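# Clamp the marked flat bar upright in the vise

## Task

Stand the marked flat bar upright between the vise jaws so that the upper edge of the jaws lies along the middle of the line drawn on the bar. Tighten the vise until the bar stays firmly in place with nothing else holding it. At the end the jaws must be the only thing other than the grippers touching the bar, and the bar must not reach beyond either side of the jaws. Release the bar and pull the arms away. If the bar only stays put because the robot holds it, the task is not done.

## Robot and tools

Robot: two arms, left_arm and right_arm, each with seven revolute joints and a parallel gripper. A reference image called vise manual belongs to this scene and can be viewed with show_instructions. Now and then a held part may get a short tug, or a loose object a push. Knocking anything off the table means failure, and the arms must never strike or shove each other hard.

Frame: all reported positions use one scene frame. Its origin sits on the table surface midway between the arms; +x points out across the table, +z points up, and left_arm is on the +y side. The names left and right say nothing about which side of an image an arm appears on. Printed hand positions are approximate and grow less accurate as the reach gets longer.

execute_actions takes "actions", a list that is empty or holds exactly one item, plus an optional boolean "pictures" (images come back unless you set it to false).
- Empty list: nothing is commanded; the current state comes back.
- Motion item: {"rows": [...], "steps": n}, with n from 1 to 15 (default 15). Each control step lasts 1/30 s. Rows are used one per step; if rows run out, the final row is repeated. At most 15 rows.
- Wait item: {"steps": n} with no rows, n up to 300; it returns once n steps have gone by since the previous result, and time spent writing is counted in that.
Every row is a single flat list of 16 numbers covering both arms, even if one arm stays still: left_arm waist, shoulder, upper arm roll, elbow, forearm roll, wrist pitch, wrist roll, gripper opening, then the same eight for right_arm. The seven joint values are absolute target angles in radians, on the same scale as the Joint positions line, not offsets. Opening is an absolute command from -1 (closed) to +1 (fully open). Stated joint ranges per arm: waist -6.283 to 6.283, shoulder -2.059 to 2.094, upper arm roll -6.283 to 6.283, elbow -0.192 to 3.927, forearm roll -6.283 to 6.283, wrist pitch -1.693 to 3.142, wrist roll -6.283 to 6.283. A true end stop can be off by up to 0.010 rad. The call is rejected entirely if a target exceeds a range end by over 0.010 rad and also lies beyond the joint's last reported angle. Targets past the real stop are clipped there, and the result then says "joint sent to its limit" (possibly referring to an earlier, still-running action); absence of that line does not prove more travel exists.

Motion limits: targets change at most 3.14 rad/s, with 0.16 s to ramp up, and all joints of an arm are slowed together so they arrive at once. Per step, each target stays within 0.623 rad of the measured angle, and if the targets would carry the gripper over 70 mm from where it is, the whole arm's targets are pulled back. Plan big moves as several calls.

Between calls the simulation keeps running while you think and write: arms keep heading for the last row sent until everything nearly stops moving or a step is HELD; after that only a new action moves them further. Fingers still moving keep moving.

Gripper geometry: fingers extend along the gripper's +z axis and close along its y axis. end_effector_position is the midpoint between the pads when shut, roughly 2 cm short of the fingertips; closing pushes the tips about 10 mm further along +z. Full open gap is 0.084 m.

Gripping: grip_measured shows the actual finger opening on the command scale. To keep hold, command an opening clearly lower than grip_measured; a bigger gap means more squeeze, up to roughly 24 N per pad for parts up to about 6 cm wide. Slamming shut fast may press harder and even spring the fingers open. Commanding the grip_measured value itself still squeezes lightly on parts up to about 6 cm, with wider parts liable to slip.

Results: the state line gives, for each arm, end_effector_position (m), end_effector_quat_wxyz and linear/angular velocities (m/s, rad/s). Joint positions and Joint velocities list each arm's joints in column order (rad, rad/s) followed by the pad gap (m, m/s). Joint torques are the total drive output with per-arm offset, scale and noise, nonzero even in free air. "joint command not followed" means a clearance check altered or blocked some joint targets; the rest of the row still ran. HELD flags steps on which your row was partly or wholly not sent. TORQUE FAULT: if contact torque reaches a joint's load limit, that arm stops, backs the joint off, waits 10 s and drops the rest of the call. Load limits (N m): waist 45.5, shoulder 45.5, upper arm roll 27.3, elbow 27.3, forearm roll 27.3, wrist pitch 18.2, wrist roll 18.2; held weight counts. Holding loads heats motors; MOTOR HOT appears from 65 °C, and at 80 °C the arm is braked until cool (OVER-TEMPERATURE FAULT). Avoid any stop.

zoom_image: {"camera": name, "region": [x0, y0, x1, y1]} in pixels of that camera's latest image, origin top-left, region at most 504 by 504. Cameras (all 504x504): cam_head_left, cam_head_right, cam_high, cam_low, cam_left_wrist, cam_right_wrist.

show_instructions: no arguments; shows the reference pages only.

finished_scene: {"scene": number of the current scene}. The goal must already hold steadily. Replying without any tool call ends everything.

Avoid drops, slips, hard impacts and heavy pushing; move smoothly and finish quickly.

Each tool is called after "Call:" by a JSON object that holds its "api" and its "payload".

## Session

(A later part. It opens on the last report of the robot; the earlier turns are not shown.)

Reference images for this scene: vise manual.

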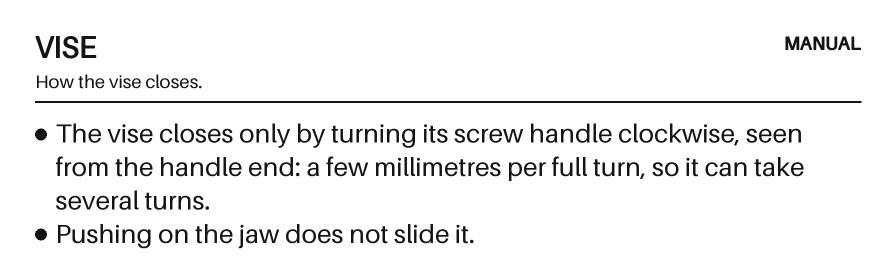

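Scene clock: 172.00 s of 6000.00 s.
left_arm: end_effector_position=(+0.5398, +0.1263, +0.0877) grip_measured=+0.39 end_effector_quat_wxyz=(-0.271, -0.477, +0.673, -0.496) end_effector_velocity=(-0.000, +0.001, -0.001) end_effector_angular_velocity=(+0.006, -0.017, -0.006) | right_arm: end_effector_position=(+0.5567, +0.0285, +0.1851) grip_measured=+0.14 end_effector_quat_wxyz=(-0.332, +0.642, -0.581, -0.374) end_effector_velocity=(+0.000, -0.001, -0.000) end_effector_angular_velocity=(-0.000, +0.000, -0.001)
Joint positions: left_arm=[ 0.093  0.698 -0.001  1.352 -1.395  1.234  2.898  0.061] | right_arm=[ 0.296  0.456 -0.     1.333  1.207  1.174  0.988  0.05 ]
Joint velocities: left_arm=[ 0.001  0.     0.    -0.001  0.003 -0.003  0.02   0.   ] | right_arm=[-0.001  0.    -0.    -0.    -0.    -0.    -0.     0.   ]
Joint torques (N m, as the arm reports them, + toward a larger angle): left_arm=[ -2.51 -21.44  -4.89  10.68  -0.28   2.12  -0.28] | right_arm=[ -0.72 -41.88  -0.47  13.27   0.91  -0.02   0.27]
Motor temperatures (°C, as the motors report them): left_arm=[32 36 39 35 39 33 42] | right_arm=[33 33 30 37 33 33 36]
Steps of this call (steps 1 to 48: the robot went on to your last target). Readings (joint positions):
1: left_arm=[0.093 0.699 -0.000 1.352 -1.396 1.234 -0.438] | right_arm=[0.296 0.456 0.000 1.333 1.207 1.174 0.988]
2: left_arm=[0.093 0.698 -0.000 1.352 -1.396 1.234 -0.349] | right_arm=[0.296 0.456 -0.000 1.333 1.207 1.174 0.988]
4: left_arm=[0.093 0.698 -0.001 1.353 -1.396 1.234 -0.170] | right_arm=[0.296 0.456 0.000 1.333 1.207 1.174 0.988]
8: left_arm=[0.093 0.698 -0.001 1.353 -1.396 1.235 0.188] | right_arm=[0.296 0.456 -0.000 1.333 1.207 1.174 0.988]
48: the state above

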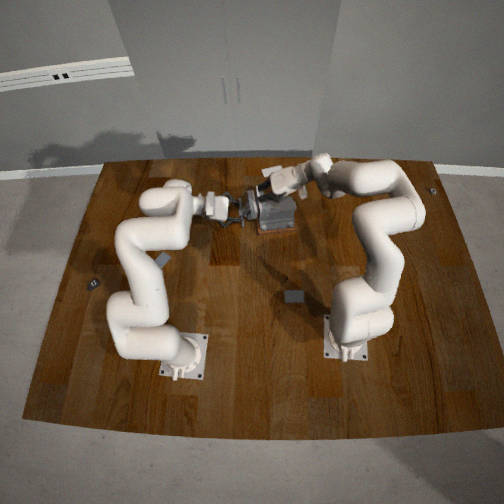

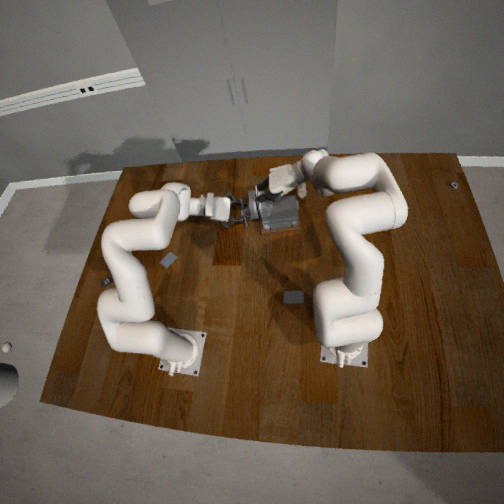

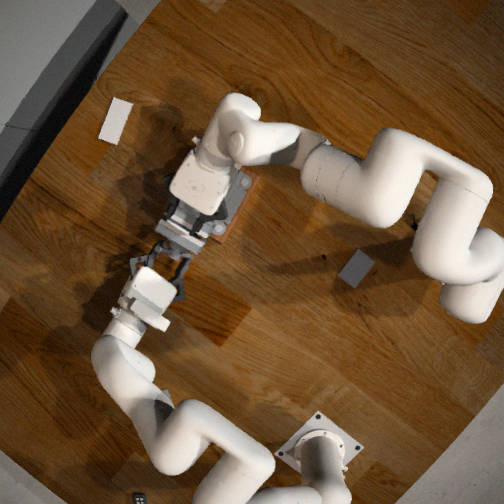

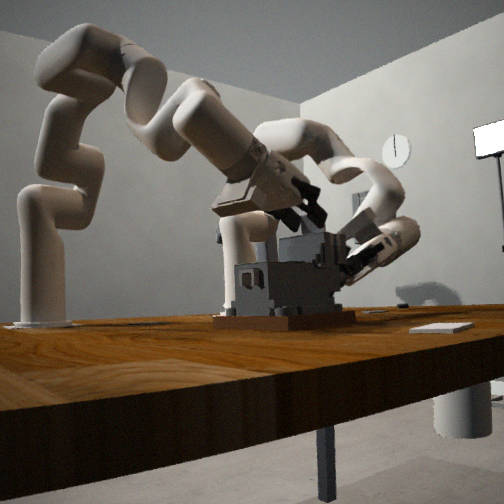

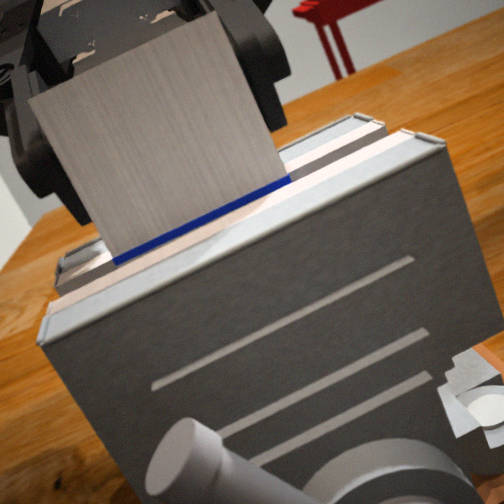

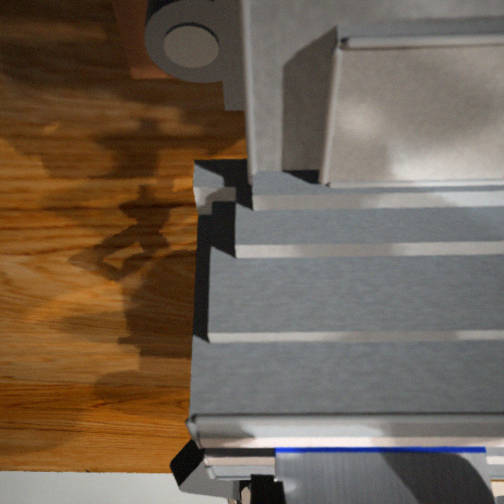

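Call:
{"api": "execute_actions", "payload": {"actions": [{"rows":[[0.09,0.699,0,1.351,-1.395,1.234,4.3,0.4,0.296,0.456,0,1.333,1.207,1.174,0.988,-0.7]],"steps":15}], "pictures": false}}

Call:
{"api": "execute_actions", "payload": {"actions": [{"steps":10}], "pictures": false}}

Call:
{"api": "execute_actions", "payload": {"actions": [{"rows":[[0.09,0.699,0,1.351,-1.395,1.234,3.4,1,0.296,0.456,0,1.333,1.207,1.174,0.988,-0.7]],"steps":15}], "pictures": false}}

Call:
{"api": "execute_actions", "payload": {"actions": [{"rows":[[0.145,0.699,0,1.351,-1.395,1.234,3.4,1,0.296,0.456,0,1.333,1.207,1.174,0.988,-0.7]],"steps":12}], "pictures": false}}

Call:
{"api": "execute_actions", "payload": {"actions": [{"rows":[[0.145,0.699,0,1.351,-1.395,1.234,-6.02,1,0.296,0.456,0,1.333,1.207,1.174,0.988,-0.7]],"steps":15}], "pictures": false}}

Call:
{"api": "execute_actions", "payload": {"actions": [{"steps":102}], "pictures": false}}

Call:
{"api": "execute_actions", "payload": {"actions": [{"rows":[[0.087,0.701,0,1.355,-1.395,1.234,-6.02,1,0.296,0.456,0,1.333,1.207,1.174,0.988,-0.7]],"steps":12}], "pictures": false}}

Call:
{"api": "execute_actions", "payload": {"actions": [{"rows":[[0.086,0.701,0,1.355,-1.395,1.234,-2.5,0.4,0.296,0.456,0,1.333,1.207,1.174,0.988,-0.7]],"steps":15}], "pictures": false}}

Call:
{"api": "execute_actions", "payload": {"actions": [{"steps":36}]}}

Call:
{"api": "zoom_image", "payload": {"camera": "cam_right_wrist", "region": [190,400,504,490]}}

Scene clock: 183.47 s of 6000.00 s.
left_arm: end_effector_position=(+0.5391, +0.1248, +0.0875) grip_measured=+0.39 end_effector_quat_wxyz=(-0.008, -0.106, +0.818, -0.565) end_effector_velocity=(-0.007, -0.007, -0.001) end_effector_angular_velocity=(+0.276, -2.440, -0.976) | right_arm: end_effector_position=(+0.5567, +0.0285, +0.1851) grip_measured=+0.14 end_effector_quat_wxyz=(-0.332, +0.642, -0.581, -0.374) end_effector_velocity=(-0.000, +0.001, +0.000) end_effector_angular_velocity=(+0.000, +0.000, +0.001)
Joint positions: left_arm=[ 0.09   0.698 -0.     1.352 -1.395  1.234  3.872  0.061] | right_arm=[0.296 0.456 0.    1.333 1.207 1.174 0.988 0.05 ]
Joint velocities: left_arm=[-0.007 -0.002 -0.004 -0.008  0.007  0.007  2.642  0.002] | right_arm=[0.002 0.    0.    0.001 0.    0.    0.001 0.   ]
Joint torques (N m, as the arm reports them, + toward a larger angle): left_arm=[ -1.8  -21.04  -3.73  10.79  -0.29   1.96  -0.78] | right_arm=[ -0.92 -42.27  -0.76  13.16   0.57  -0.09   0.36]
Motor temperatures (°C, as the motors report them): left_arm=[32 36 39 35 39 33 42] | right_arm=[33 33 30 37 33 33 36]
Steps of this call (steps 1 to 15: the robot went on to your last target; steps 16 to 329: nothing new was sent; steps 330 to 344: all 15 steps of this action). Readings (joint positions):
330: left_arm=[0.093 0.699 -0.000 1.351 -1.395 1.234 2.900] | right_arm=[0.296 0.456 0.000 1.333 1.207 1.174 0.988]
331: left_arm=[0.093 0.699 0.000 1.351 -1.395 1.234 2.904] | right_arm=[0.296 0.456 0.000 1.333 1.207 1.174 0.988]
333: left_arm=[0.093 0.699 0.000 1.351 -1.395 1.233 2.950] | right_arm=[0.296 0.456 -0.000 1.333 1.207 1.174 0.988]
337: left_arm=[0.093 0.699 0.002 1.351 -1.395 1.233 3.236] | right_arm=[0.296 0.456 -0.000 1.333 1.207 1.174 0.988]
344: the state above

Scene clock: 183.80 s of 6000.00 s.
left_arm: end_effector_position=(+0.5382, +0.1251, +0.0860) grip_measured=+0.39 end_effector_quat_wxyz=(+0.108, +0.066, +0.823, -0.554) end_effector_velocity=(+0.001, +0.001, -0.000) end_effector_angular_velocity=(+0.014, -0.109, -0.040) | right_arm: end_effector_position=(+0.5567, +0.0285, +0.1851) grip_measured=+0.14 end_effector_quat_wxyz=(-0.332, +0.642, -0.581, -0.374) end_effector_velocity=(+0.000, -0.000, +0.000) end_effector_angular_velocity=(+0.001, -0.002, +0.001)
Joint positions: left_arm=[ 0.09   0.7    0.     1.35  -1.395  1.234  4.29   0.061] | right_arm=[ 0.296  0.456 -0.     1.333  1.207  1.174  0.988  0.05 ]
Joint velocities: left_arm=[ 0.     0.001  0.002  0.001 -0.001 -0.001  0.118  0.   ] | right_arm=[-0.    -0.    -0.     0.001  0.     0.    -0.002  0.   ]
Joint torques (N m, as the arm reports them, + toward a larger angle): left_arm=[ -1.94 -21.65  -5.53  12.45  -1.03   2.07  -0.37] | right_arm=[ -0.81 -42.18  -0.45  13.63   0.52  -0.05   0.44]
Motor temperatures (°C, as the motors report them): left_arm=[32 36 39 35 39 33 42] | right_arm=[33 33 30 37 33 33 36]
Steps of this call (steps 1 to 10: the robot went on to your last target). Readings (joint positions):
1: left_arm=[0.090 0.698 -0.000 1.351 -1.395 1.235 3.959] | right_arm=[0.296 0.456 -0.000 1.333 1.207 1.174 0.988]
2: left_arm=[0.090 0.698 -0.000 1.351 -1.395 1.235 4.040] | right_arm=[0.296 0.456 0.000 1.333 1.207 1.174 0.988]
4: left_arm=[0.090 0.699 0.000 1.350 -1.394 1.235 4.171] | right_arm=[0.296 0.456 -0.000 1.333 1.207 1.174 0.988]
8: left_arm=[0.090 0.699 0.000 1.350 -1.394 1.234 4.278] | right_arm=[0.296 0.456 -0.000 1.333 1.207 1.174 0.988]
10: the state above

Scene clock: 184.30 s of 6000.00 s.
left_arm: end_effector_position=(+0.5387, +0.1249, +0.0867) grip_measured=+1.00 end_effector_quat_wxyz=(-0.122, -0.269, +0.780, -0.551) end_effector_velocity=(-0.000, +0.001, -0.001) end_effector_angular_velocity=(-0.093, +0.832, +0.326) | right_arm: end_effector_position=(+0.5567, +0.0285, +0.1851) grip_measured=+0.14 end_effector_quat_wxyz=(-0.332, +0.642, -0.581, -0.374) end_effector_velocity=(-0.000, +0.001, +0.000) end_effector_angular_velocity=(-0.000, -0.000, +0.002)
Joint positions: left_arm=[ 0.09   0.699 -0.     1.351 -1.395  1.234  3.466  0.084] | right_arm=[ 0.296  0.456 -0.     1.333  1.207  1.174  0.988  0.05 ]
Joint velocities: left_arm=[ 0.     0.     0.001  0.     0.002 -0.001 -0.899  0.   ] | right_arm=[ 0.003  0.    -0.     0.001 -0.    -0.     0.    -0.   ]
Joint torques (N m, as the arm reports them, + toward a larger angle): left_arm=[ -0.7  -22.2   -1.86  12.1   -1.35   1.25   0.66] | right_arm=[ -1.1  -42.67  -0.41  13.31   0.64  -0.13   0.42]
Motor temperatures (°C, as the motors report them): left_arm=[32 36 39 35 39 33 42] | right_arm=[33 33 30 37 33 33 36]
Steps of this call (steps 1 to 15: all 15 steps of this action). Readings (joint positions):
1: left_arm=[0.090 0.700 0.000 1.350 -1.395 1.234 4.294] | right_arm=[0.296 0.456 0.000 1.333 1.207 1.174 0.988]
2: left_arm=[0.090 0.700 -0.001 1.350 -1.395 1.234 4.293] | right_arm=[0.296 0.456 -0.000 1.333 1.207 1.174 0.988]
4: left_arm=[0.089 0.699 -0.002 1.351 -1.395 1.235 4.253] | right_arm=[0.296 0.456 -0.000 1.333 1.207 1.174 0.988]
8: left_arm=[0.089 0.699 -0.001 1.351 -1.395 1.234 3.974] | right_arm=[0.296 0.456 -0.000 1.333 1.207 1.174 0.988]
15: the state above

Scene clock: 184.70 s of 6000.00 s.
left_arm: end_effector_position=(+0.5479, +0.1557, +0.0868) grip_measured=+1.00 end_effector_quat_wxyz=(-0.126, -0.315, +0.763, -0.550) end_effector_velocity=(-0.006, -0.022, +0.005) end_effector_angular_velocity=(-0.025, +0.005, -0.033) | right_arm: end_effector_position=(+0.5567, +0.0285, +0.1851) grip_measured=+0.14 end_effector_quat_wxyz=(-0.332, +0.642, -0.581, -0.374) end_effector_velocity=(+0.000, +0.000, +0.001) end_effector_angular_velocity=(+0.000, -0.001, +0.000)
Joint positions: left_arm=[ 0.144  0.699 -0.001  1.351 -1.395  1.234  3.401  0.084] | right_arm=[0.296 0.456 0.    1.333 1.207 1.174 0.988 0.05 ]
Joint velocities: left_arm=[-0.008 -0.001 -0.029 -0.001  0.001  0.007 -0.006 -0.   ] | right_arm=[ 0.001 -0.    -0.     0.001  0.    -0.     0.     0.   ]
Joint torques (N m, as the arm reports them, + toward a larger angle): left_arm=[  0.82 -21.94  -0.58  12.03  -0.93   1.19  -0.35] | right_arm=[ -0.87 -41.97  -0.46  13.1    0.83   0.09   0.37]
Motor temperatures (°C, as the motors report them): left_arm=[32 36 39 35 39 33 42] | right_arm=[33 33 30 37 33 33 36]
Steps of this call (steps 1 to 12: all 12 steps of this action). Readings (joint positions):
1: left_arm=[0.090 0.699 -0.000 1.351 -1.395 1.234 3.442] | right_arm=[0.296 0.456 -0.000 1.333 1.207 1.174 0.988]
2: left_arm=[0.093 0.699 -0.001 1.351 -1.395 1.234 3.427] | right_arm=[0.296 0.456 0.000 1.333 1.207 1.174 0.988]
4: left_arm=[0.112 0.699 -0.004 1.351 -1.395 1.235 3.412] | right_arm=[0.296 0.456 0.000 1.333 1.207 1.174 0.988]
8: left_arm=[0.142 0.699 0.005 1.351 -1.395 1.233 3.402] | right_arm=[0.296 0.456 0.000 1.333 1.207 1.174 0.988]
12: the state above

Scene clock: 185.20 s of 6000.00 s.
left_arm: end_effector_position=(+0.5482, +0.1567, +0.0867) grip_measured=+1.00 end_effector_quat_wxyz=(+0.368, +0.636, -0.527, +0.428) end_effector_velocity=(+0.000, +0.001, -0.000) end_effector_angular_velocity=(-0.418, +2.450, +0.969) | right_arm: end_effector_position=(+0.5567, +0.0285, +0.1851) grip_measured=+0.14 end_effector_quat_wxyz=(-0.332, +0.642, -0.581, -0.374) end_effector_velocity=(+0.000, -0.000, +0.000) end_effector_angular_velocity=(+0.000, +0.001, -0.001)
Joint positions: left_arm=[ 0.145  0.699 -0.     1.351 -1.395  1.234  2.427  0.084] | right_arm=[ 0.296  0.456 -0.     1.333  1.207  1.174  0.988  0.05 ]
Joint velocities: left_arm=[ 0.001  0.001  0.     0.    -0.     0.    -2.667  0.   ] | right_arm=[-0.001  0.     0.     0.001  0.     0.     0.002 -0.   ]
Joint torques (N m, as the arm reports them, + toward a larger angle): left_arm=[ -0.29 -22.11  -2.45  12.21  -1.07   1.43  -0.02] | right_arm=[ -0.89 -41.9   -0.56  13.62   0.51  -0.03   0.27]
Motor temperatures (°C, as the motors report them): left_arm=[32 36 39 35 39 33 42] | right_arm=[33 33 30 37 33 33 36]
Steps of this call (steps 1 to 15: all 15 steps of this action). Readings (joint positions):
1: left_arm=[0.144 0.699 -0.001 1.351 -1.395 1.234 3.400] | right_arm=[0.296 0.456 0.000 1.333 1.207 1.174 0.988]
2: left_arm=[0.144 0.699 -0.001 1.351 -1.395 1.234 3.396] | right_arm=[0.296 0.456 0.000 1.333 1.207 1.174 0.988]
4: left_arm=[0.144 0.699 -0.001 1.351 -1.395 1.234 3.350] | right_arm=[0.296 0.456 0.000 1.333 1.207 1.174 0.988]
8: left_arm=[0.145 0.699 -0.000 1.351 -1.395 1.234 3.064] | right_arm=[0.296 0.456 -0.000 1.333 1.207 1.174 0.988]
15: the state above

Scene clock: 188.60 s of 6000.00 s.
left_arm: end_effector_position=(+0.5482, +0.1567, +0.0867) grip_measured=+1.00 end_effector_quat_wxyz=(+0.551, +0.764, +0.313, -0.123) end_effector_velocity=(-0.000, +0.000, +0.000) end_effector_angular_velocity=(-0.008, +0.041, +0.017) | right_arm: end_effector_position=(+0.5567, +0.0285, +0.1851) grip_measured=+0.14 end_effector_quat_wxyz=(-0.332, +0.642, -0.581, -0.374) end_effector_velocity=(-0.000, +0.000, -0.000) end_effector_angular_velocity=(+0.000, -0.001, +0.001)
Joint positions: left_arm=[ 0.145  0.699 -0.     1.351 -1.395  1.234 -6.016  0.084] | right_arm=[0.296 0.456 0.    1.333 1.207 1.174 0.988 0.05 ]
Joint velocities: left_arm=[ 0.001  0.    -0.    -0.    -0.     0.001 -0.044  0.   ] | right_arm=[ 0.    -0.    -0.    -0.001  0.     0.001 -0.002 -0.   ]
Joint torques (N m, as the arm reports them, + toward a larger angle): left_arm=[  0.19 -21.62  -1.83  12.4   -1.17   1.35  -0.03] | right_arm=[ -0.81 -41.92  -0.42  13.5    0.56  -0.04   0.35]
Motor temperatures (°C, as the motors report them): left_arm=[32 36 39 35 39 33 42] | right_arm=[33 33 30 37 33 33 36]
Steps of this call (steps 1 to 102: the robot went on to your last target). Readings (joint positions):
1: left_arm=[0.145 0.699 -0.000 1.351 -1.395 1.234 2.338] | right_arm=[0.296 0.456 0.000 1.333 1.207 1.174 0.988]
2: left_arm=[0.145 0.699 -0.000 1.351 -1.395 1.234 2.249] | right_arm=[0.296 0.456 0.000 1.333 1.207 1.174 0.988]
4: left_arm=[0.145 0.699 -0.000 1.351 -1.395 1.234 2.070] | right_arm=[0.296 0.456 0.000 1.333 1.207 1.174 0.988]
8: left_arm=[0.145 0.699 -0.000 1.351 -1.395 1.234 1.712] | right_arm=[0.296 0.456 0.000 1.333 1.207 1.174 0.988]
102: the state above

Scene clock: 189.00 s of 6000.00 s.
left_arm: end_effector_position=(+0.5396, +0.1245, +0.0868) grip_measured=+1.00 end_effector_quat_wxyz=(+0.547, +0.772, +0.292, -0.138) end_effector_velocity=(+0.008, +0.025, -0.005) end_effector_angular_velocity=(+0.027, -0.002, +0.038) | right_arm: end_effector_position=(+0.5567, +0.0285, +0.1851) grip_measured=+0.14 end_effector_quat_wxyz=(-0.332, +0.642, -0.581, -0.374) end_effector_velocity=(-0.000, -0.001, -0.001) end_effector_angular_velocity=(-0.000, +0.001, -0.001)
Joint positions: left_arm=[ 0.088  0.701  0.001  1.355 -1.395  1.234 -6.02   0.084] | right_arm=[0.296 0.456 0.    1.333 1.207 1.174 0.988 0.05 ]
Joint velocities: left_arm=[ 0.01   0.     0.032  0.002  0.    -0.007 -0.     0.   ] | right_arm=[-0.001  0.    -0.    -0.001 -0.    -0.    -0.    -0.   ]
Joint torques (N m, as the arm reports them, + toward a larger angle): left_arm=[ -1.01 -22.08  -3.45  12.38  -1.09   1.32  -0.15] | right_arm=[ -1.33 -42.09  -0.69  13.44   0.81  -0.05   0.42]
Motor temperatures (°C, as the motors report them): left_arm=[32 36 39 35 39 33 42] | right_arm=[33 33 30 37 33 33 36]
Steps of this call (steps 1 to 12: all 12 steps of this action). Readings (joint positions):
1: left_arm=[0.145 0.699 0.000 1.351 -1.395 1.234 -6.017] | right_arm=[0.296 0.456 0.000 1.333 1.207 1.174 0.988]
2: left_arm=[0.142 0.699 0.001 1.351 -1.395 1.234 -6.018] | right_arm=[0.296 0.456 -0.000 1.333 1.207 1.174 0.988]
4: left_arm=[0.122 0.700 0.005 1.353 -1.395 1.233 -6.019] | right_arm=[0.296 0.456 -0.000 1.333 1.207 1.174 0.988]
8: left_arm=[0.090 0.701 -0.005 1.354 -1.395 1.235 -6.020] | right_arm=[0.296 0.456 0.000 1.333 1.207 1.174 0.988]
12: the state above

Scene clock: 189.50 s of 6000.00 s.
left_arm: end_effector_position=(+0.5381, +0.1238, +0.0851) grip_measured=+0.39 end_effector_quat_wxyz=(+0.548, +0.820, -0.103, +0.131) end_effector_velocity=(-0.012, +0.012, -0.027) end_effector_angular_velocity=(+0.272, -2.403, -0.943) | right_arm: end_effector_position=(+0.5567, +0.0285, +0.1851) grip_measured=+0.14 end_effector_quat_wxyz=(-0.332, +0.642, -0.581, -0.374) end_effector_velocity=(-0.000, +0.001, -0.000) end_effector_angular_velocity=(-0.000, -0.000, +0.001)
Joint positions: left_arm=[ 0.086  0.702  0.001  1.352 -1.394  1.234 -5.048  0.061] | right_arm=[ 0.296  0.456 -0.     1.333  1.207  1.174  0.988  0.05 ]
Joint velocities: left_arm=[ 0.01   0.025  0.014 -0.036 -0.01   0.001  2.663  0.003] | right_arm=[ 0.002  0.    -0.     0.     0.    -0.    -0.    -0.   ]
Joint torques (N m, as the arm reports them, + toward a larger angle): left_arm=[ -1.76 -24.45  -4.89  15.85  -2.46   1.5    0.4 ] | right_arm=[ -1.01 -42.35  -0.48  13.26   0.49   0.04   0.25]
Motor temperatures (°C, as the motors report them): left_arm=[32 36 39 35 39 33 42] | right_arm=[33 33 30 37 33 33 36]
Steps of this call (steps 1 to 15: all 15 steps of this action). Readings (joint positions):
1: left_arm=[0.088 0.701 0.001 1.355 -1.395 1.234 -6.020] | right_arm=[0.296 0.456 -0.000 1.333 1.207 1.174 0.988]
2: left_arm=[0.088 0.701 0.002 1.355 -1.395 1.234 -6.016] | right_arm=[0.296 0.456 0.000 1.333 1.207 1.174 0.988]
4: left_arm=[0.088 0.701 0.001 1.355 -1.395 1.234 -5.970] | right_arm=[0.296 0.456 -0.000 1.333 1.207 1.174 0.988]
8: left_arm=[0.087 0.701 0.000 1.355 -1.395 1.234 -5.683] | right_arm=[0.296 0.456 0.000 1.333 1.207 1.174 0.988]
15: the state above

Scene clock: 190.70 s of 6000.00 s.
left_arm: end_effector_position=(+0.5388, +0.1219, +0.0873) grip_measured=+0.39 end_effector_quat_wxyz=(-0.036, -0.141, +0.813, -0.564) end_effector_velocity=(+0.000, +0.001, -0.002) end_effector_angular_velocity=(+0.008, -0.040, -0.013) | right_arm: end_effector_position=(+0.5567, +0.0285, +0.1851) grip_measured=+0.14 end_effector_quat_wxyz=(-0.332, +0.642, -0.581, -0.374) end_effector_velocity=(+0.000, -0.000, +0.000) end_effector_angular_velocity=(-0.000, +0.000, -0.001)
Joint positions: left_arm=[ 0.085  0.701 -0.001  1.355 -1.395  1.235 -2.504  0.061] | right_arm=[ 0.296  0.456 -0.     1.333  1.207  1.174  0.988  0.05 ]
Joint velocities: left_arm=[ 0.001  0.002  0.001  0.     0.001 -0.004  0.044 -0.   ] | right_arm=[-0.001 -0.001  0.    -0.     0.    -0.     0.001 -0.   ]
Joint torques (N m, as the arm reports them, + toward a larger angle): left_arm=[ -0.58 -20.6   -2.53  11.23  -0.61   1.25  -0.07] | right_arm=[ -0.89 -42.19  -0.5   13.45   0.82  -0.16   0.23]
Motor temperatures (°C, as the motors report them): left_arm=[32 36 39 35 39 33 42] | right_arm=[33 33 30 37 33 33 36]
Steps of this call (steps 1 to 36: the robot went on to your last target). Readings (joint positions):
1: left_arm=[0.087 0.702 0.001 1.352 -1.394 1.234 -4.958] | right_arm=[0.296 0.456 -0.000 1.333 1.207 1.174 0.988]
2: left_arm=[0.087 0.702 0.002 1.353 -1.394 1.233 -4.869] | right_arm=[0.296 0.456 0.000 1.333 1.207 1.174 0.988]
4: left_arm=[0.087 0.702 0.002 1.353 -1.394 1.233 -4.690] | right_arm=[0.296 0.456 -0.000 1.333 1.207 1.174 0.988]
8: left_arm=[0.087 0.702 0.002 1.354 -1.395 1.232 -4.332] | right_arm=[0.296 0.456 -0.000 1.333 1.207 1.174 0.988]
36: the state above

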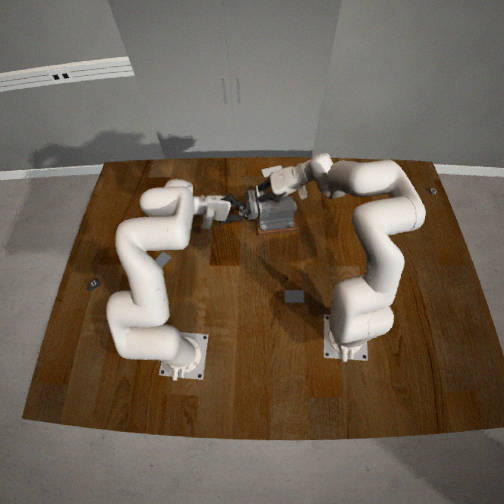

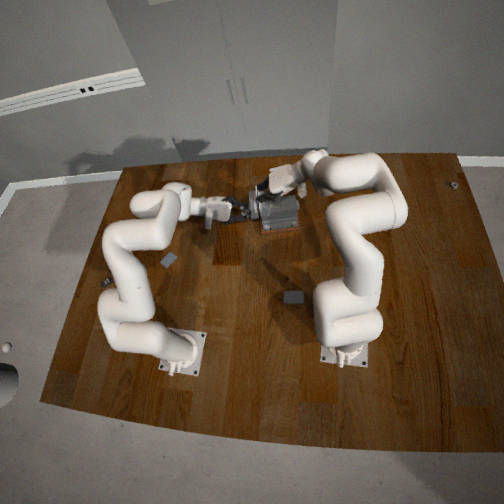

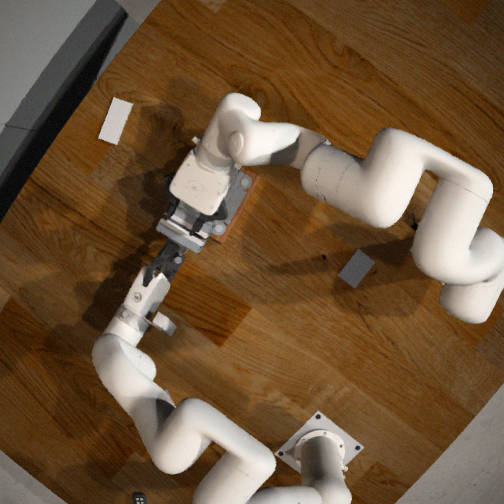

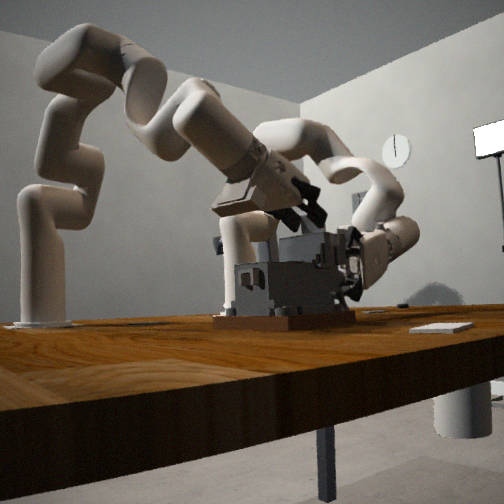

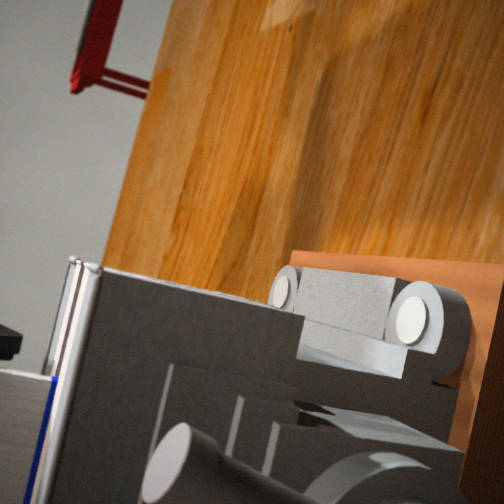

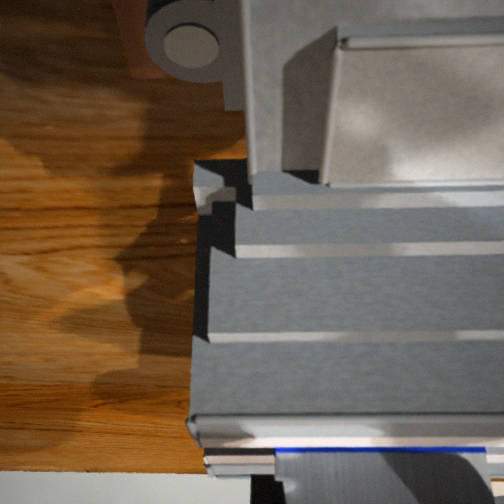

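Region (190, 400, 504, 490) of cam_right_wrist's 504x504 image, scaled by 1.605, with more detail than that image has; it fills the top 144 rows of this view, and the rest is white.

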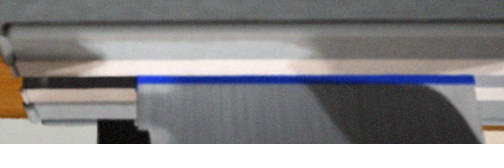

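Call:
{"api": "execute_actions", "payload": {"actions": [{"rows":[[0.084,0.701,0,1.355,-1.395,1.234,-1.7,0.4,0.296,0.456,0,1.333,1.207,1.174,0.988,-0.7]],"steps":15}], "pictures": false}}

Call:
{"api": "execute_actions", "payload": {"actions": [{"rows":[[0.083,0.701,0,1.355,-1.395,1.234,-0.9,0.4,0.296,0.456,0,1.333,1.207,1.174,0.988,-0.7]],"steps":15}], "pictures": false}}

Scene clock: 194.73 s of 6000.00 s.
left_arm: end_effector_position=(+0.5380, +0.1224, +0.0851) grip_measured=+0.39 end_effector_quat_wxyz=(+0.177, +0.172, +0.808, -0.535) end_effector_velocity=(-0.009, -0.014, -0.004) end_effector_angular_velocity=(+0.041, -0.452, -0.208) | right_arm: end_effector_position=(+0.5567, +0.0285, +0.1851) grip_measured=+0.14 end_effector_quat_wxyz=(-0.332, +0.642, -0.581, -0.374) end_effector_velocity=(-0.000, +0.000, -0.000) end_effector_angular_velocity=(-0.000, +0.000, +0.001)
Joint positions: left_arm=[ 0.084  0.702  0.001  1.353 -1.394  1.233 -1.737  0.061] | right_arm=[0.296 0.456 0.    1.333 1.207 1.174 0.988 0.05 ]
Joint velocities: left_arm=[-0.011  0.006 -0.013 -0.008  0.002  0.004  0.503  0.   ] | right_arm=[ 0.  0.  0. -0. -0. -0. -0. -0.]
Joint torques (N m, as the arm reports them, + toward a larger angle): left_arm=[ -1.78 -24.06  -5.1   14.56  -1.91   2.23  -0.6 ] | right_arm=[ -1.09 -42.72  -0.55  13.1    0.6   -0.01   0.4 ]
Motor temperatures (°C, as the motors report them): left_arm=[32 36 39 35 39 33 42] | right_arm=[33 33 30 37 33 33 36]
Steps of this call (steps 1 to 30: the robot went on to your last target; steps 31 to 106: nothing new was sent; steps 107 to 121: all 15 steps of this action). Readings (joint positions):
107: left_arm=[0.086 0.701 0.000 1.355 -1.395 1.234 -2.500] | right_arm=[0.296 0.456 0.000 1.333 1.207 1.174 0.988]
108: left_arm=[0.086 0.701 0.000 1.355 -1.395 1.234 -2.496] | right_arm=[0.296 0.456 -0.000 1.333 1.207 1.174 0.988]
110: left_arm=[0.086 0.701 0.000 1.355 -1.395 1.234 -2.450] | right_arm=[0.296 0.456 0.000 1.333 1.207 1.174 0.988]
114: left_arm=[0.086 0.701 0.001 1.354 -1.394 1.234 -2.164] | right_arm=[0.296 0.456 -0.000 1.333 1.207 1.174 0.988]
121: the state above

Scene clock: 195.23 s of 6000.00 s.
left_arm: end_effector_position=(+0.5393, +0.1210, +0.0879) grip_measured=+0.39 end_effector_quat_wxyz=(+0.373, +0.474, +0.675, -0.424) end_effector_velocity=(-0.001, -0.009, +0.007) end_effector_angular_velocity=(+0.040, -0.478, -0.199) | right_arm: end_effector_position=(+0.5566, +0.0287, +0.1851) grip_measured=+0.14 end_effector_quat_wxyz=(-0.332, +0.642, -0.581, -0.374) end_effector_velocity=(+0.001, -0.001, +0.001) end_effector_angular_velocity=(+0.001, -0.002, -0.002)
Joint positions: left_arm=[ 0.083  0.7   -0.     1.357 -1.396  1.234 -0.937  0.061] | right_arm=[0.296 0.456 0.    1.333 1.207 1.174 0.988 0.05 ]
Joint velocities: left_arm=[-0.005 -0.006 -0.01   0.004 -0.001  0.007  0.506 -0.   ] | right_arm=[-0.001 -0.    -0.     0.003 -0.     0.     0.001 -0.   ]
Joint torques (N m, as the arm reports them, + toward a larger angle): left_arm=[ -2.41 -23.17  -6.09  12.97  -1.11   2.65  -0.3 ] | right_arm=[ -1.68 -42.38  -1.2   13.09   0.55  -0.06   0.5 ]
Motor temperatures (°C, as the motors report them): left_arm=[32 36 39 35 39 33 42] | right_arm=[33 33 30 37 33 33 36]
Steps of this call (steps 1 to 15: all 15 steps of this action). Readings (joint positions):
1: left_arm=[0.084 0.703 0.001 1.353 -1.394 1.233 -1.724] | right_arm=[0.296 0.456 0.000 1.333 1.207 1.174 0.988]
2: left_arm=[0.084 0.703 0.001 1.353 -1.394 1.233 -1.711] | right_arm=[0.296 0.456 0.000 1.333 1.207 1.174 0.988]
4: left_arm=[0.084 0.702 0.001 1.353 -1.394 1.233 -1.656] | right_arm=[0.296 0.456 0.000 1.333 1.207 1.174 0.988]
8: left_arm=[0.084 0.702 0.001 1.354 -1.395 1.233 -1.364] | right_arm=[0.296 0.456 0.000 1.333 1.207 1.174 0.988]
15: the state above

Contact beginning (bar straightening).

Call:
{"api": "execute_actions", "payload": {"actions": [{"rows":[[0.083,0.701,0,1.355,-1.395,1.234,-0.3,0.4,0.296,0.456,0,1.333,1.207,1.174,0.988,-0.7]],"steps":15}], "pictures": false}}

Scene clock: 198.77 s of 6000.00 s.
left_arm: end_effector_position=(+0.5390, +0.1209, +0.0877) grip_measured=+0.39 end_effector_quat_wxyz=(+0.485, +0.659, +0.497, -0.290) end_effector_velocity=(-0.002, -0.006, +0.002) end_effector_angular_velocity=(+0.011, -0.167, -0.077) | right_arm: end_effector_position=(+0.5567, +0.0286, +0.1851) grip_measured=+0.14 end_effector_quat_wxyz=(-0.332, +0.642, -0.581, -0.374) end_effector_velocity=(-0.001, +0.000, -0.000) end_effector_angular_velocity=(-0.001, +0.003, -0.000)
Joint positions: left_arm=[ 0.083  0.7   -0.     1.356 -1.395  1.234 -0.314  0.061] | right_arm=[0.296 0.456 0.    1.333 1.207 1.174 0.988 0.05 ]
Joint velocities: left_arm=[-0.003 -0.002 -0.007 -0.     0.001  0.004  0.179  0.   ] | right_arm=[ 0.    -0.001 -0.    -0.002 -0.     0.     0.001 -0.   ]
Joint torques (N m, as the arm reports them, + toward a larger angle): left_arm=[ -1.8  -21.85  -5.24  11.93  -0.55   2.41  -0.33] | right_arm=[ -2.97 -42.97  -1.83  12.94   0.53   0.05   0.48]
Motor temperatures (°C, as the motors report them): left_arm=[32 36 39 35 39 33 42] | right_arm=[33 33 30 37 33 33 36]
Steps of this call (steps 1 to 30: the robot went on to your last target; steps 31 to 91: nothing new was sent; steps 92 to 106: all 15 steps of this action). Readings (joint positions):
92: left_arm=[0.083 0.701 -0.000 1.355 -1.395 1.234 -0.900] | right_arm=[0.296 0.456 0.000 1.333 1.207 1.174 0.988]
93: left_arm=[0.083 0.701 -0.000 1.355 -1.395 1.234 -0.896] | right_arm=[0.296 0.456 0.000 1.333 1.207 1.174 0.988]
95: left_arm=[0.083 0.701 0.000 1.355 -1.395 1.233 -0.850] | right_arm=[0.296 0.456 0.000 1.333 1.207 1.174 0.988]
99: left_arm=[0.084 0.702 0.002 1.354 -1.395 1.232 -0.573] | right_arm=[0.296 0.456 0.000 1.333 1.207 1.174 0.988]
106: the state above

Call:
{"api": "execute_actions", "payload": {"actions": [{"rows":[[0.082,0.701,0,1.355,-1.395,1.234,0.3,0.4,0.298,0.456,0,1.333,1.207,1.174,0.988,-0.7]],"steps":15}]}}

Call:
{"api": "zoom_image", "payload": {"camera": "cam_right_wrist", "region": [190,400,504,490]}}

Scene clock: 201.63 s of 6000.00 s.
left_arm: end_effector_position=(+0.5382, +0.1200, +0.0871) grip_measured=+0.39 end_effector_quat_wxyz=(+0.549, +0.776, +0.280, -0.134) end_effector_velocity=(-0.001, -0.001, -0.000) end_effector_angular_velocity=(+0.018, -0.166, -0.068) | right_arm: end_effector_position=(+0.5564, +0.0291, +0.1852) grip_measured=+0.14 end_effector_quat_wxyz=(-0.332, +0.643, -0.580, -0.374) end_effector_velocity=(+0.001, +0.000, +0.001) end_effector_angular_velocity=(+0.001, -0.004, +0.001)
Joint positions: left_arm=[ 0.082  0.701 -0.001  1.355 -1.395  1.234  0.286  0.061] | right_arm=[ 0.298  0.456 -0.001  1.333  1.207  1.174  0.988  0.05 ]
Joint velocities: left_arm=[-0.002  0.    -0.    -0.     0.001  0.     0.18  -0.   ] | right_arm=[-0.    -0.     0.001  0.003 -0.     0.    -0.001  0.   ]
Joint torques (N m, as the arm reports them, + toward a larger angle): left_arm=[ -1.39 -21.82  -4.19  11.14  -0.16   2.22  -0.25] | right_arm=[ -1.68 -42.5   -0.95  12.83   0.45   0.24   0.51]
Motor temperatures (°C, as the motors report them): left_arm=[32 36 39 35 39 33 42] | right_arm=[33 33 30 37 33 33 36]
Steps of this call (steps 1 to 30: the robot went on to your last target; steps 31 to 71: nothing new was sent; steps 72 to 86: all 15 steps of this action). Readings (joint positions):
72: left_arm=[0.083 0.701 -0.000 1.355 -1.395 1.234 -0.300] | right_arm=[0.296 0.456 0.000 1.333 1.207 1.174 0.988]
73: left_arm=[0.083 0.701 0.000 1.355 -1.395 1.234 -0.296] | right_arm=[0.296 0.456 -0.000 1.333 1.207 1.174 0.988]
75: left_arm=[0.083 0.701 0.000 1.355 -1.395 1.234 -0.250] | right_arm=[0.297 0.456 -0.000 1.333 1.207 1.174 0.988]
79: left_arm=[0.083 0.701 0.001 1.355 -1.395 1.233 0.028] | right_arm=[0.297 0.456 -0.001 1.333 1.207 1.174 0.988]
86: the state above

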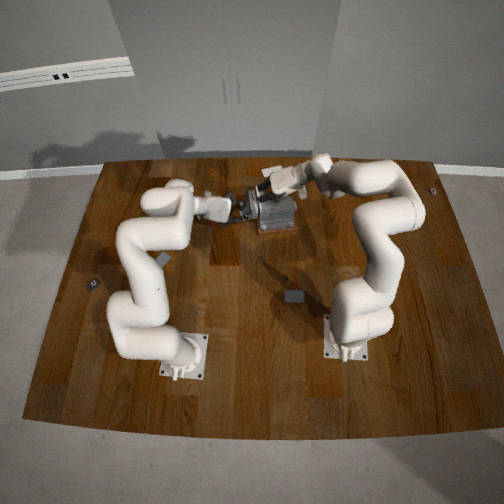

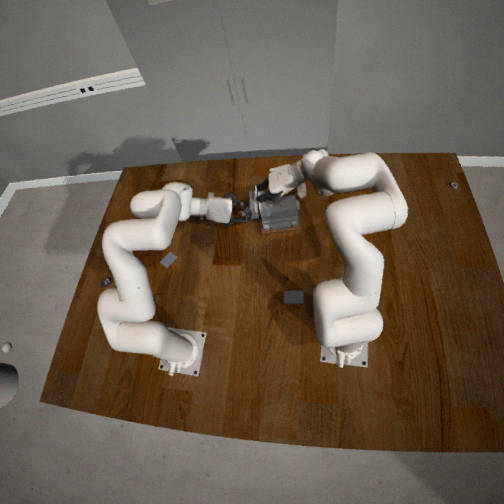

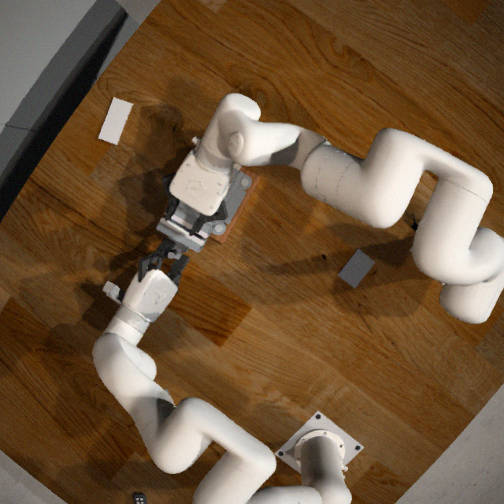

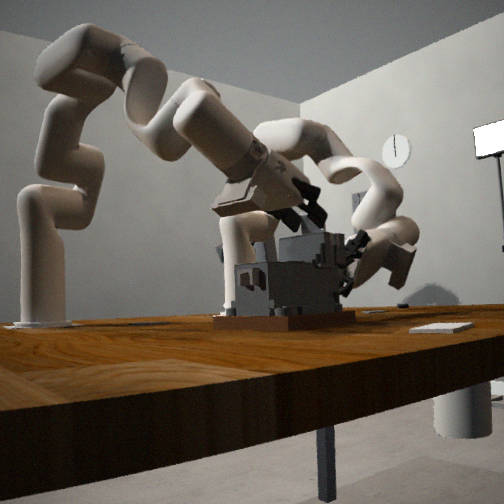

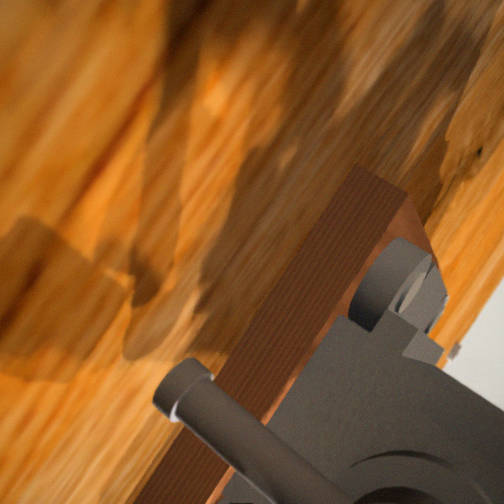

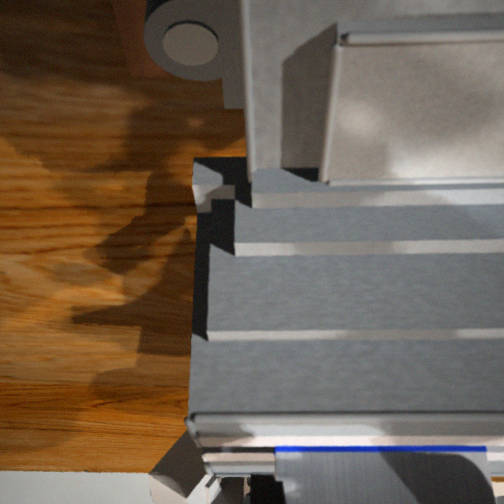

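Region (190, 400, 504, 490) of cam_right_wrist's 504x504 image, scaled by 1.605, with more detail than that image has; it fills the top 144 rows of this view, and the rest is white.

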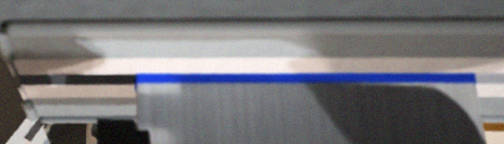

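Call:
{"api": "execute_actions", "payload": {"actions": [{"rows":[[0.082,0.701,0,1.355,-1.395,1.234,0.9,0.4,0.298,0.4568,0,1.333,1.207,1.174,0.988,-0.7]],"steps":15}]}}

Call:
{"api": "zoom_image", "payload": {"camera": "cam_right_wrist", "region": [190,400,504,490]}}

Scene clock: 205.13 s of 6000.00 s.
left_arm: end_effector_position=(+0.5381, +0.1207, +0.0868) grip_measured=+0.39 end_effector_quat_wxyz=(+0.564, +0.825, +0.039, +0.034) end_effector_velocity=(+0.000, +0.001, -0.001) end_effector_angular_velocity=(+0.019, -0.165, -0.062) | right_arm: end_effector_position=(+0.5560, +0.0296, +0.1847) grip_measured=+0.14 end_effector_quat_wxyz=(-0.331, +0.643, -0.580, -0.375) end_effector_velocity=(-0.000, +0.000, -0.000) end_effector_angular_velocity=(-0.000, +0.001, -0.000)
Joint positions: left_arm=[ 0.082  0.701  0.     1.354 -1.395  1.235  0.886  0.061] | right_arm=[0.298 0.457 0.    1.333 1.207 1.174 0.988 0.05 ]
Joint velocities: left_arm=[ 0.     0.002  0.001 -0.    -0.002 -0.003  0.18   0.   ] | right_arm=[ 0.    -0.     0.    -0.001  0.     0.     0.001  0.   ]
Joint torques (N m, as the arm reports them, + toward a larger angle): left_arm=[ -0.86 -21.28  -2.79  11.66  -0.78   1.41  -0.36] | right_arm=[ -0.89 -42.21  -0.09  13.25   0.43   0.06   0.33]
Motor temperatures (°C, as the motors report them): left_arm=[32 36 39 35 39 33 42] | right_arm=[33 33 30 37 33 33 36]
Steps of this call (steps 1 to 30: the robot went on to your last target; steps 31 to 90: nothing new was sent; steps 91 to 105: all 15 steps of this action). Readings (joint positions):
91: left_arm=[0.082 0.701 0.000 1.355 -1.395 1.234 0.300] | right_arm=[0.298 0.456 -0.000 1.333 1.207 1.174 0.988]
92: left_arm=[0.082 0.701 0.000 1.355 -1.395 1.234 0.304] | right_arm=[0.298 0.456 0.000 1.333 1.207 1.174 0.988]
94: left_arm=[0.082 0.701 0.000 1.355 -1.395 1.234 0.350] | right_arm=[0.298 0.456 0.000 1.333 1.207 1.174 0.988]
98: left_arm=[0.082 0.701 -0.000 1.355 -1.395 1.234 0.628] | right_arm=[0.298 0.457 0.000 1.333 1.207 1.174 0.988]
105: the state above

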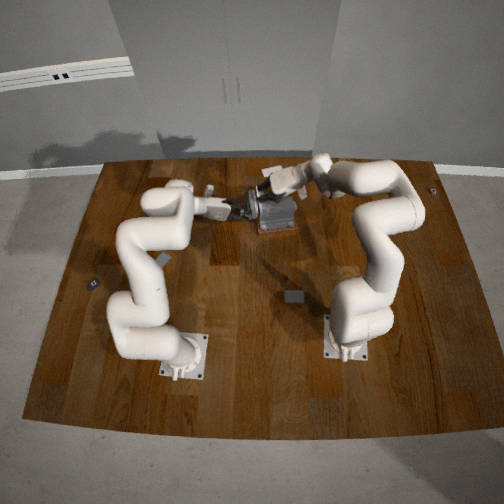

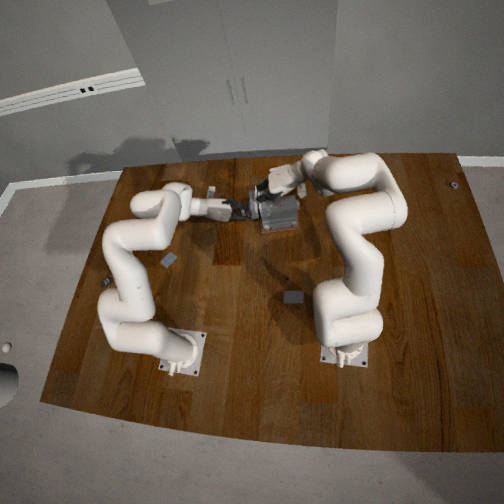

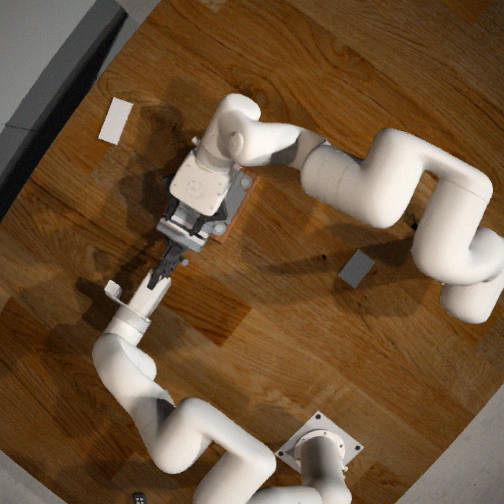

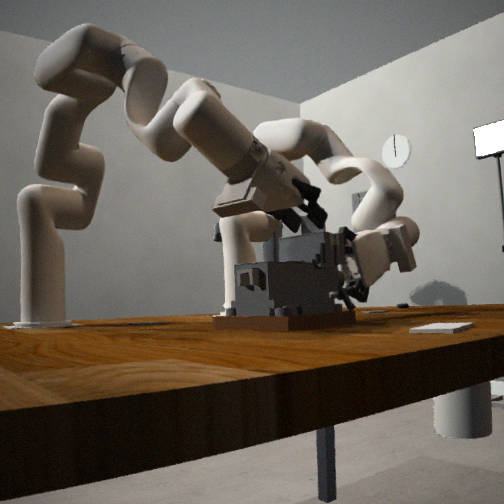

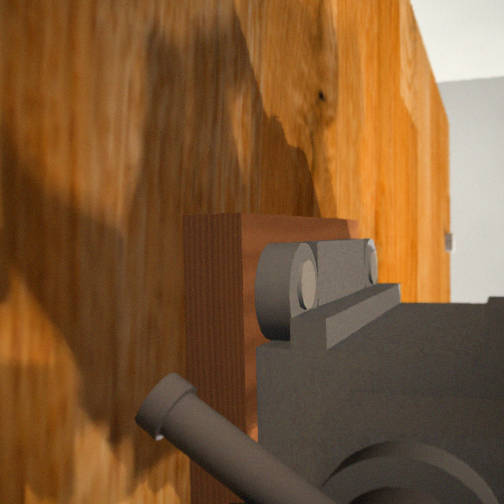

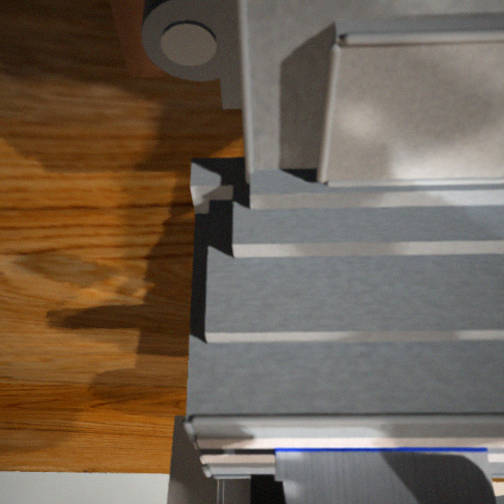

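Region (190, 400, 504, 490) of cam_right_wrist's 504x504 image, scaled by 1.605, with more detail than that image has; it fills the top 144 rows of this view, and the rest is white.

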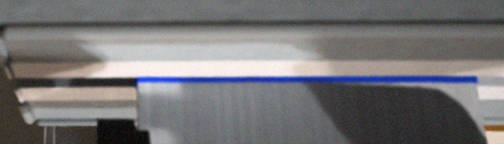

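Good.

Call:
{"api": "execute_actions", "payload": {"actions": [{"rows":[[0.081,0.701,0,1.355,-1.395,1.234,1.5,0.4,0.299,0.4568,0,1.333,1.207,1.174,0.988,-0.7]],"steps":15}], "pictures": false}}

Scene clock: 208.47 s of 6000.00 s.
left_arm: end_effector_position=(+0.5379, +0.1207, +0.0856) grip_measured=+0.40 end_effector_quat_wxyz=(+0.528, +0.800, -0.206, +0.198) end_effector_velocity=(+0.001, -0.004, +0.005) end_effector_angular_velocity=(+0.011, -0.174, -0.070) | right_arm: end_effector_position=(+0.5557, +0.0299, +0.1846) grip_measured=+0.14 end_effector_quat_wxyz=(-0.331, +0.643, -0.580, -0.375) end_effector_velocity=(-0.001, +0.000, -0.000) end_effector_angular_velocity=(+0.000, +0.001, +0.001)
Joint positions: left_arm=[ 0.081  0.702  0.001  1.354 -1.395  1.233  1.486  0.061] | right_arm=[ 0.299  0.457 -0.     1.333  1.207  1.174  0.988  0.05 ]
Joint velocities: left_arm=[-0.002 -0.003 -0.003  0.004 -0.003  0.004  0.18   0.   ] | right_arm=[ 0.    -0.     0.    -0.001  0.     0.    -0.001  0.   ]
Joint torques (N m, as the arm reports them, + toward a larger angle): left_arm=[ -2.32 -24.24  -6.91  15.04  -2.41   2.63  -0.47] | right_arm=[ -0.64 -42.36   0.07  13.33   0.78   0.1    0.19]
Motor temperatures (°C, as the motors report them): left_arm=[32 36 39 35 39 33 42] | right_arm=[33 33 30 37 33 33 36]
Steps of this call (steps 1 to 30: the robot went on to your last target; steps 31 to 85: nothing new was sent; steps 86 to 100: all 15 steps of this action). Readings (joint positions):
86: left_arm=[0.082 0.701 0.000 1.355 -1.395 1.234 0.900] | right_arm=[0.298 0.457 0.000 1.333 1.207 1.174 0.988]
87: left_arm=[0.082 0.701 0.000 1.355 -1.395 1.234 0.904] | right_arm=[0.298 0.457 -0.000 1.333 1.207 1.174 0.988]
89: left_arm=[0.082 0.701 0.000 1.355 -1.395 1.234 0.950] | right_arm=[0.298 0.457 -0.000 1.333 1.207 1.174 0.988]
93: left_arm=[0.082 0.702 0.001 1.354 -1.395 1.233 1.227] | right_arm=[0.299 0.457 -0.000 1.333 1.207 1.174 0.988]
100: the state above

Call:
{"api": "execute_actions", "payload": {"actions": [{"rows":[[0.081,0.701,0,1.355,-1.395,1.234,2.1,0.4,0.299,0.4568,0,1.333,1.207,1.174,0.988,-0.7]],"steps":15}], "pictures": false}}

Scene clock: 213.90 s of 6000.00 s.
left_arm: end_effector_position=(+0.5387, +0.1196, +0.0878) grip_measured=+0.39 end_effector_quat_wxyz=(+0.446, +0.701, -0.435, +0.347) end_effector_velocity=(-0.000, +0.000, +0.000) end_effector_angular_velocity=(+0.019, -0.167, -0.065) | right_arm: end_effector_position=(+0.5557, +0.0299, +0.1847) grip_measured=+0.14 end_effector_quat_wxyz=(-0.331, +0.643, -0.580, -0.375) end_effector_velocity=(-0.000, -0.001, -0.001) end_effector_angular_velocity=(+0.000, -0.000, -0.000)
Joint positions: left_arm=[ 0.081  0.7   -0.001  1.356 -1.395  1.234  2.086  0.061] | right_arm=[ 0.299  0.457 -0.     1.333  1.207  1.174  0.988  0.05 ]
Joint velocities: left_arm=[-0.    -0.001  0.    -0.001  0.001 -0.001  0.18   0.   ] | right_arm=[-0.001  0.001  0.    -0.001  0.    -0.    -0.002  0.   ]
Joint torques (N m, as the arm reports them, + toward a larger angle): left_arm=[ -2.58 -23.48  -6.66  13.53  -1.36   2.74  -0.45] | right_arm=[  0.34 -41.55   0.41  13.53   1.18  -0.2    0.63]
Motor temperatures (°C, as the motors report them): left_arm=[32 36 39 35 39 33 42] | right_arm=[33 33 30 37 33 33 36]
Steps of this call (steps 1 to 30: the robot went on to your last target; steps 31 to 148: nothing new was sent; steps 149 to 163: all 15 steps of this action). Readings (joint positions):
149: left_arm=[0.081 0.701 0.000 1.355 -1.395 1.234 1.500] | right_arm=[0.299 0.457 0.000 1.333 1.207 1.174 0.988]
150: left_arm=[0.081 0.701 0.000 1.355 -1.395 1.234 1.504] | right_arm=[0.299 0.457 -0.000 1.333 1.207 1.174 0.988]
152: left_arm=[0.081 0.701 0.000 1.355 -1.395 1.234 1.550] | right_arm=[0.299 0.457 -0.000 1.333 1.207 1.174 0.988]
156: left_arm=[0.081 0.701 0.001 1.354 -1.395 1.234 1.827] | right_arm=[0.299 0.457 -0.000 1.333 1.207 1.174 0.988]
163: the state above


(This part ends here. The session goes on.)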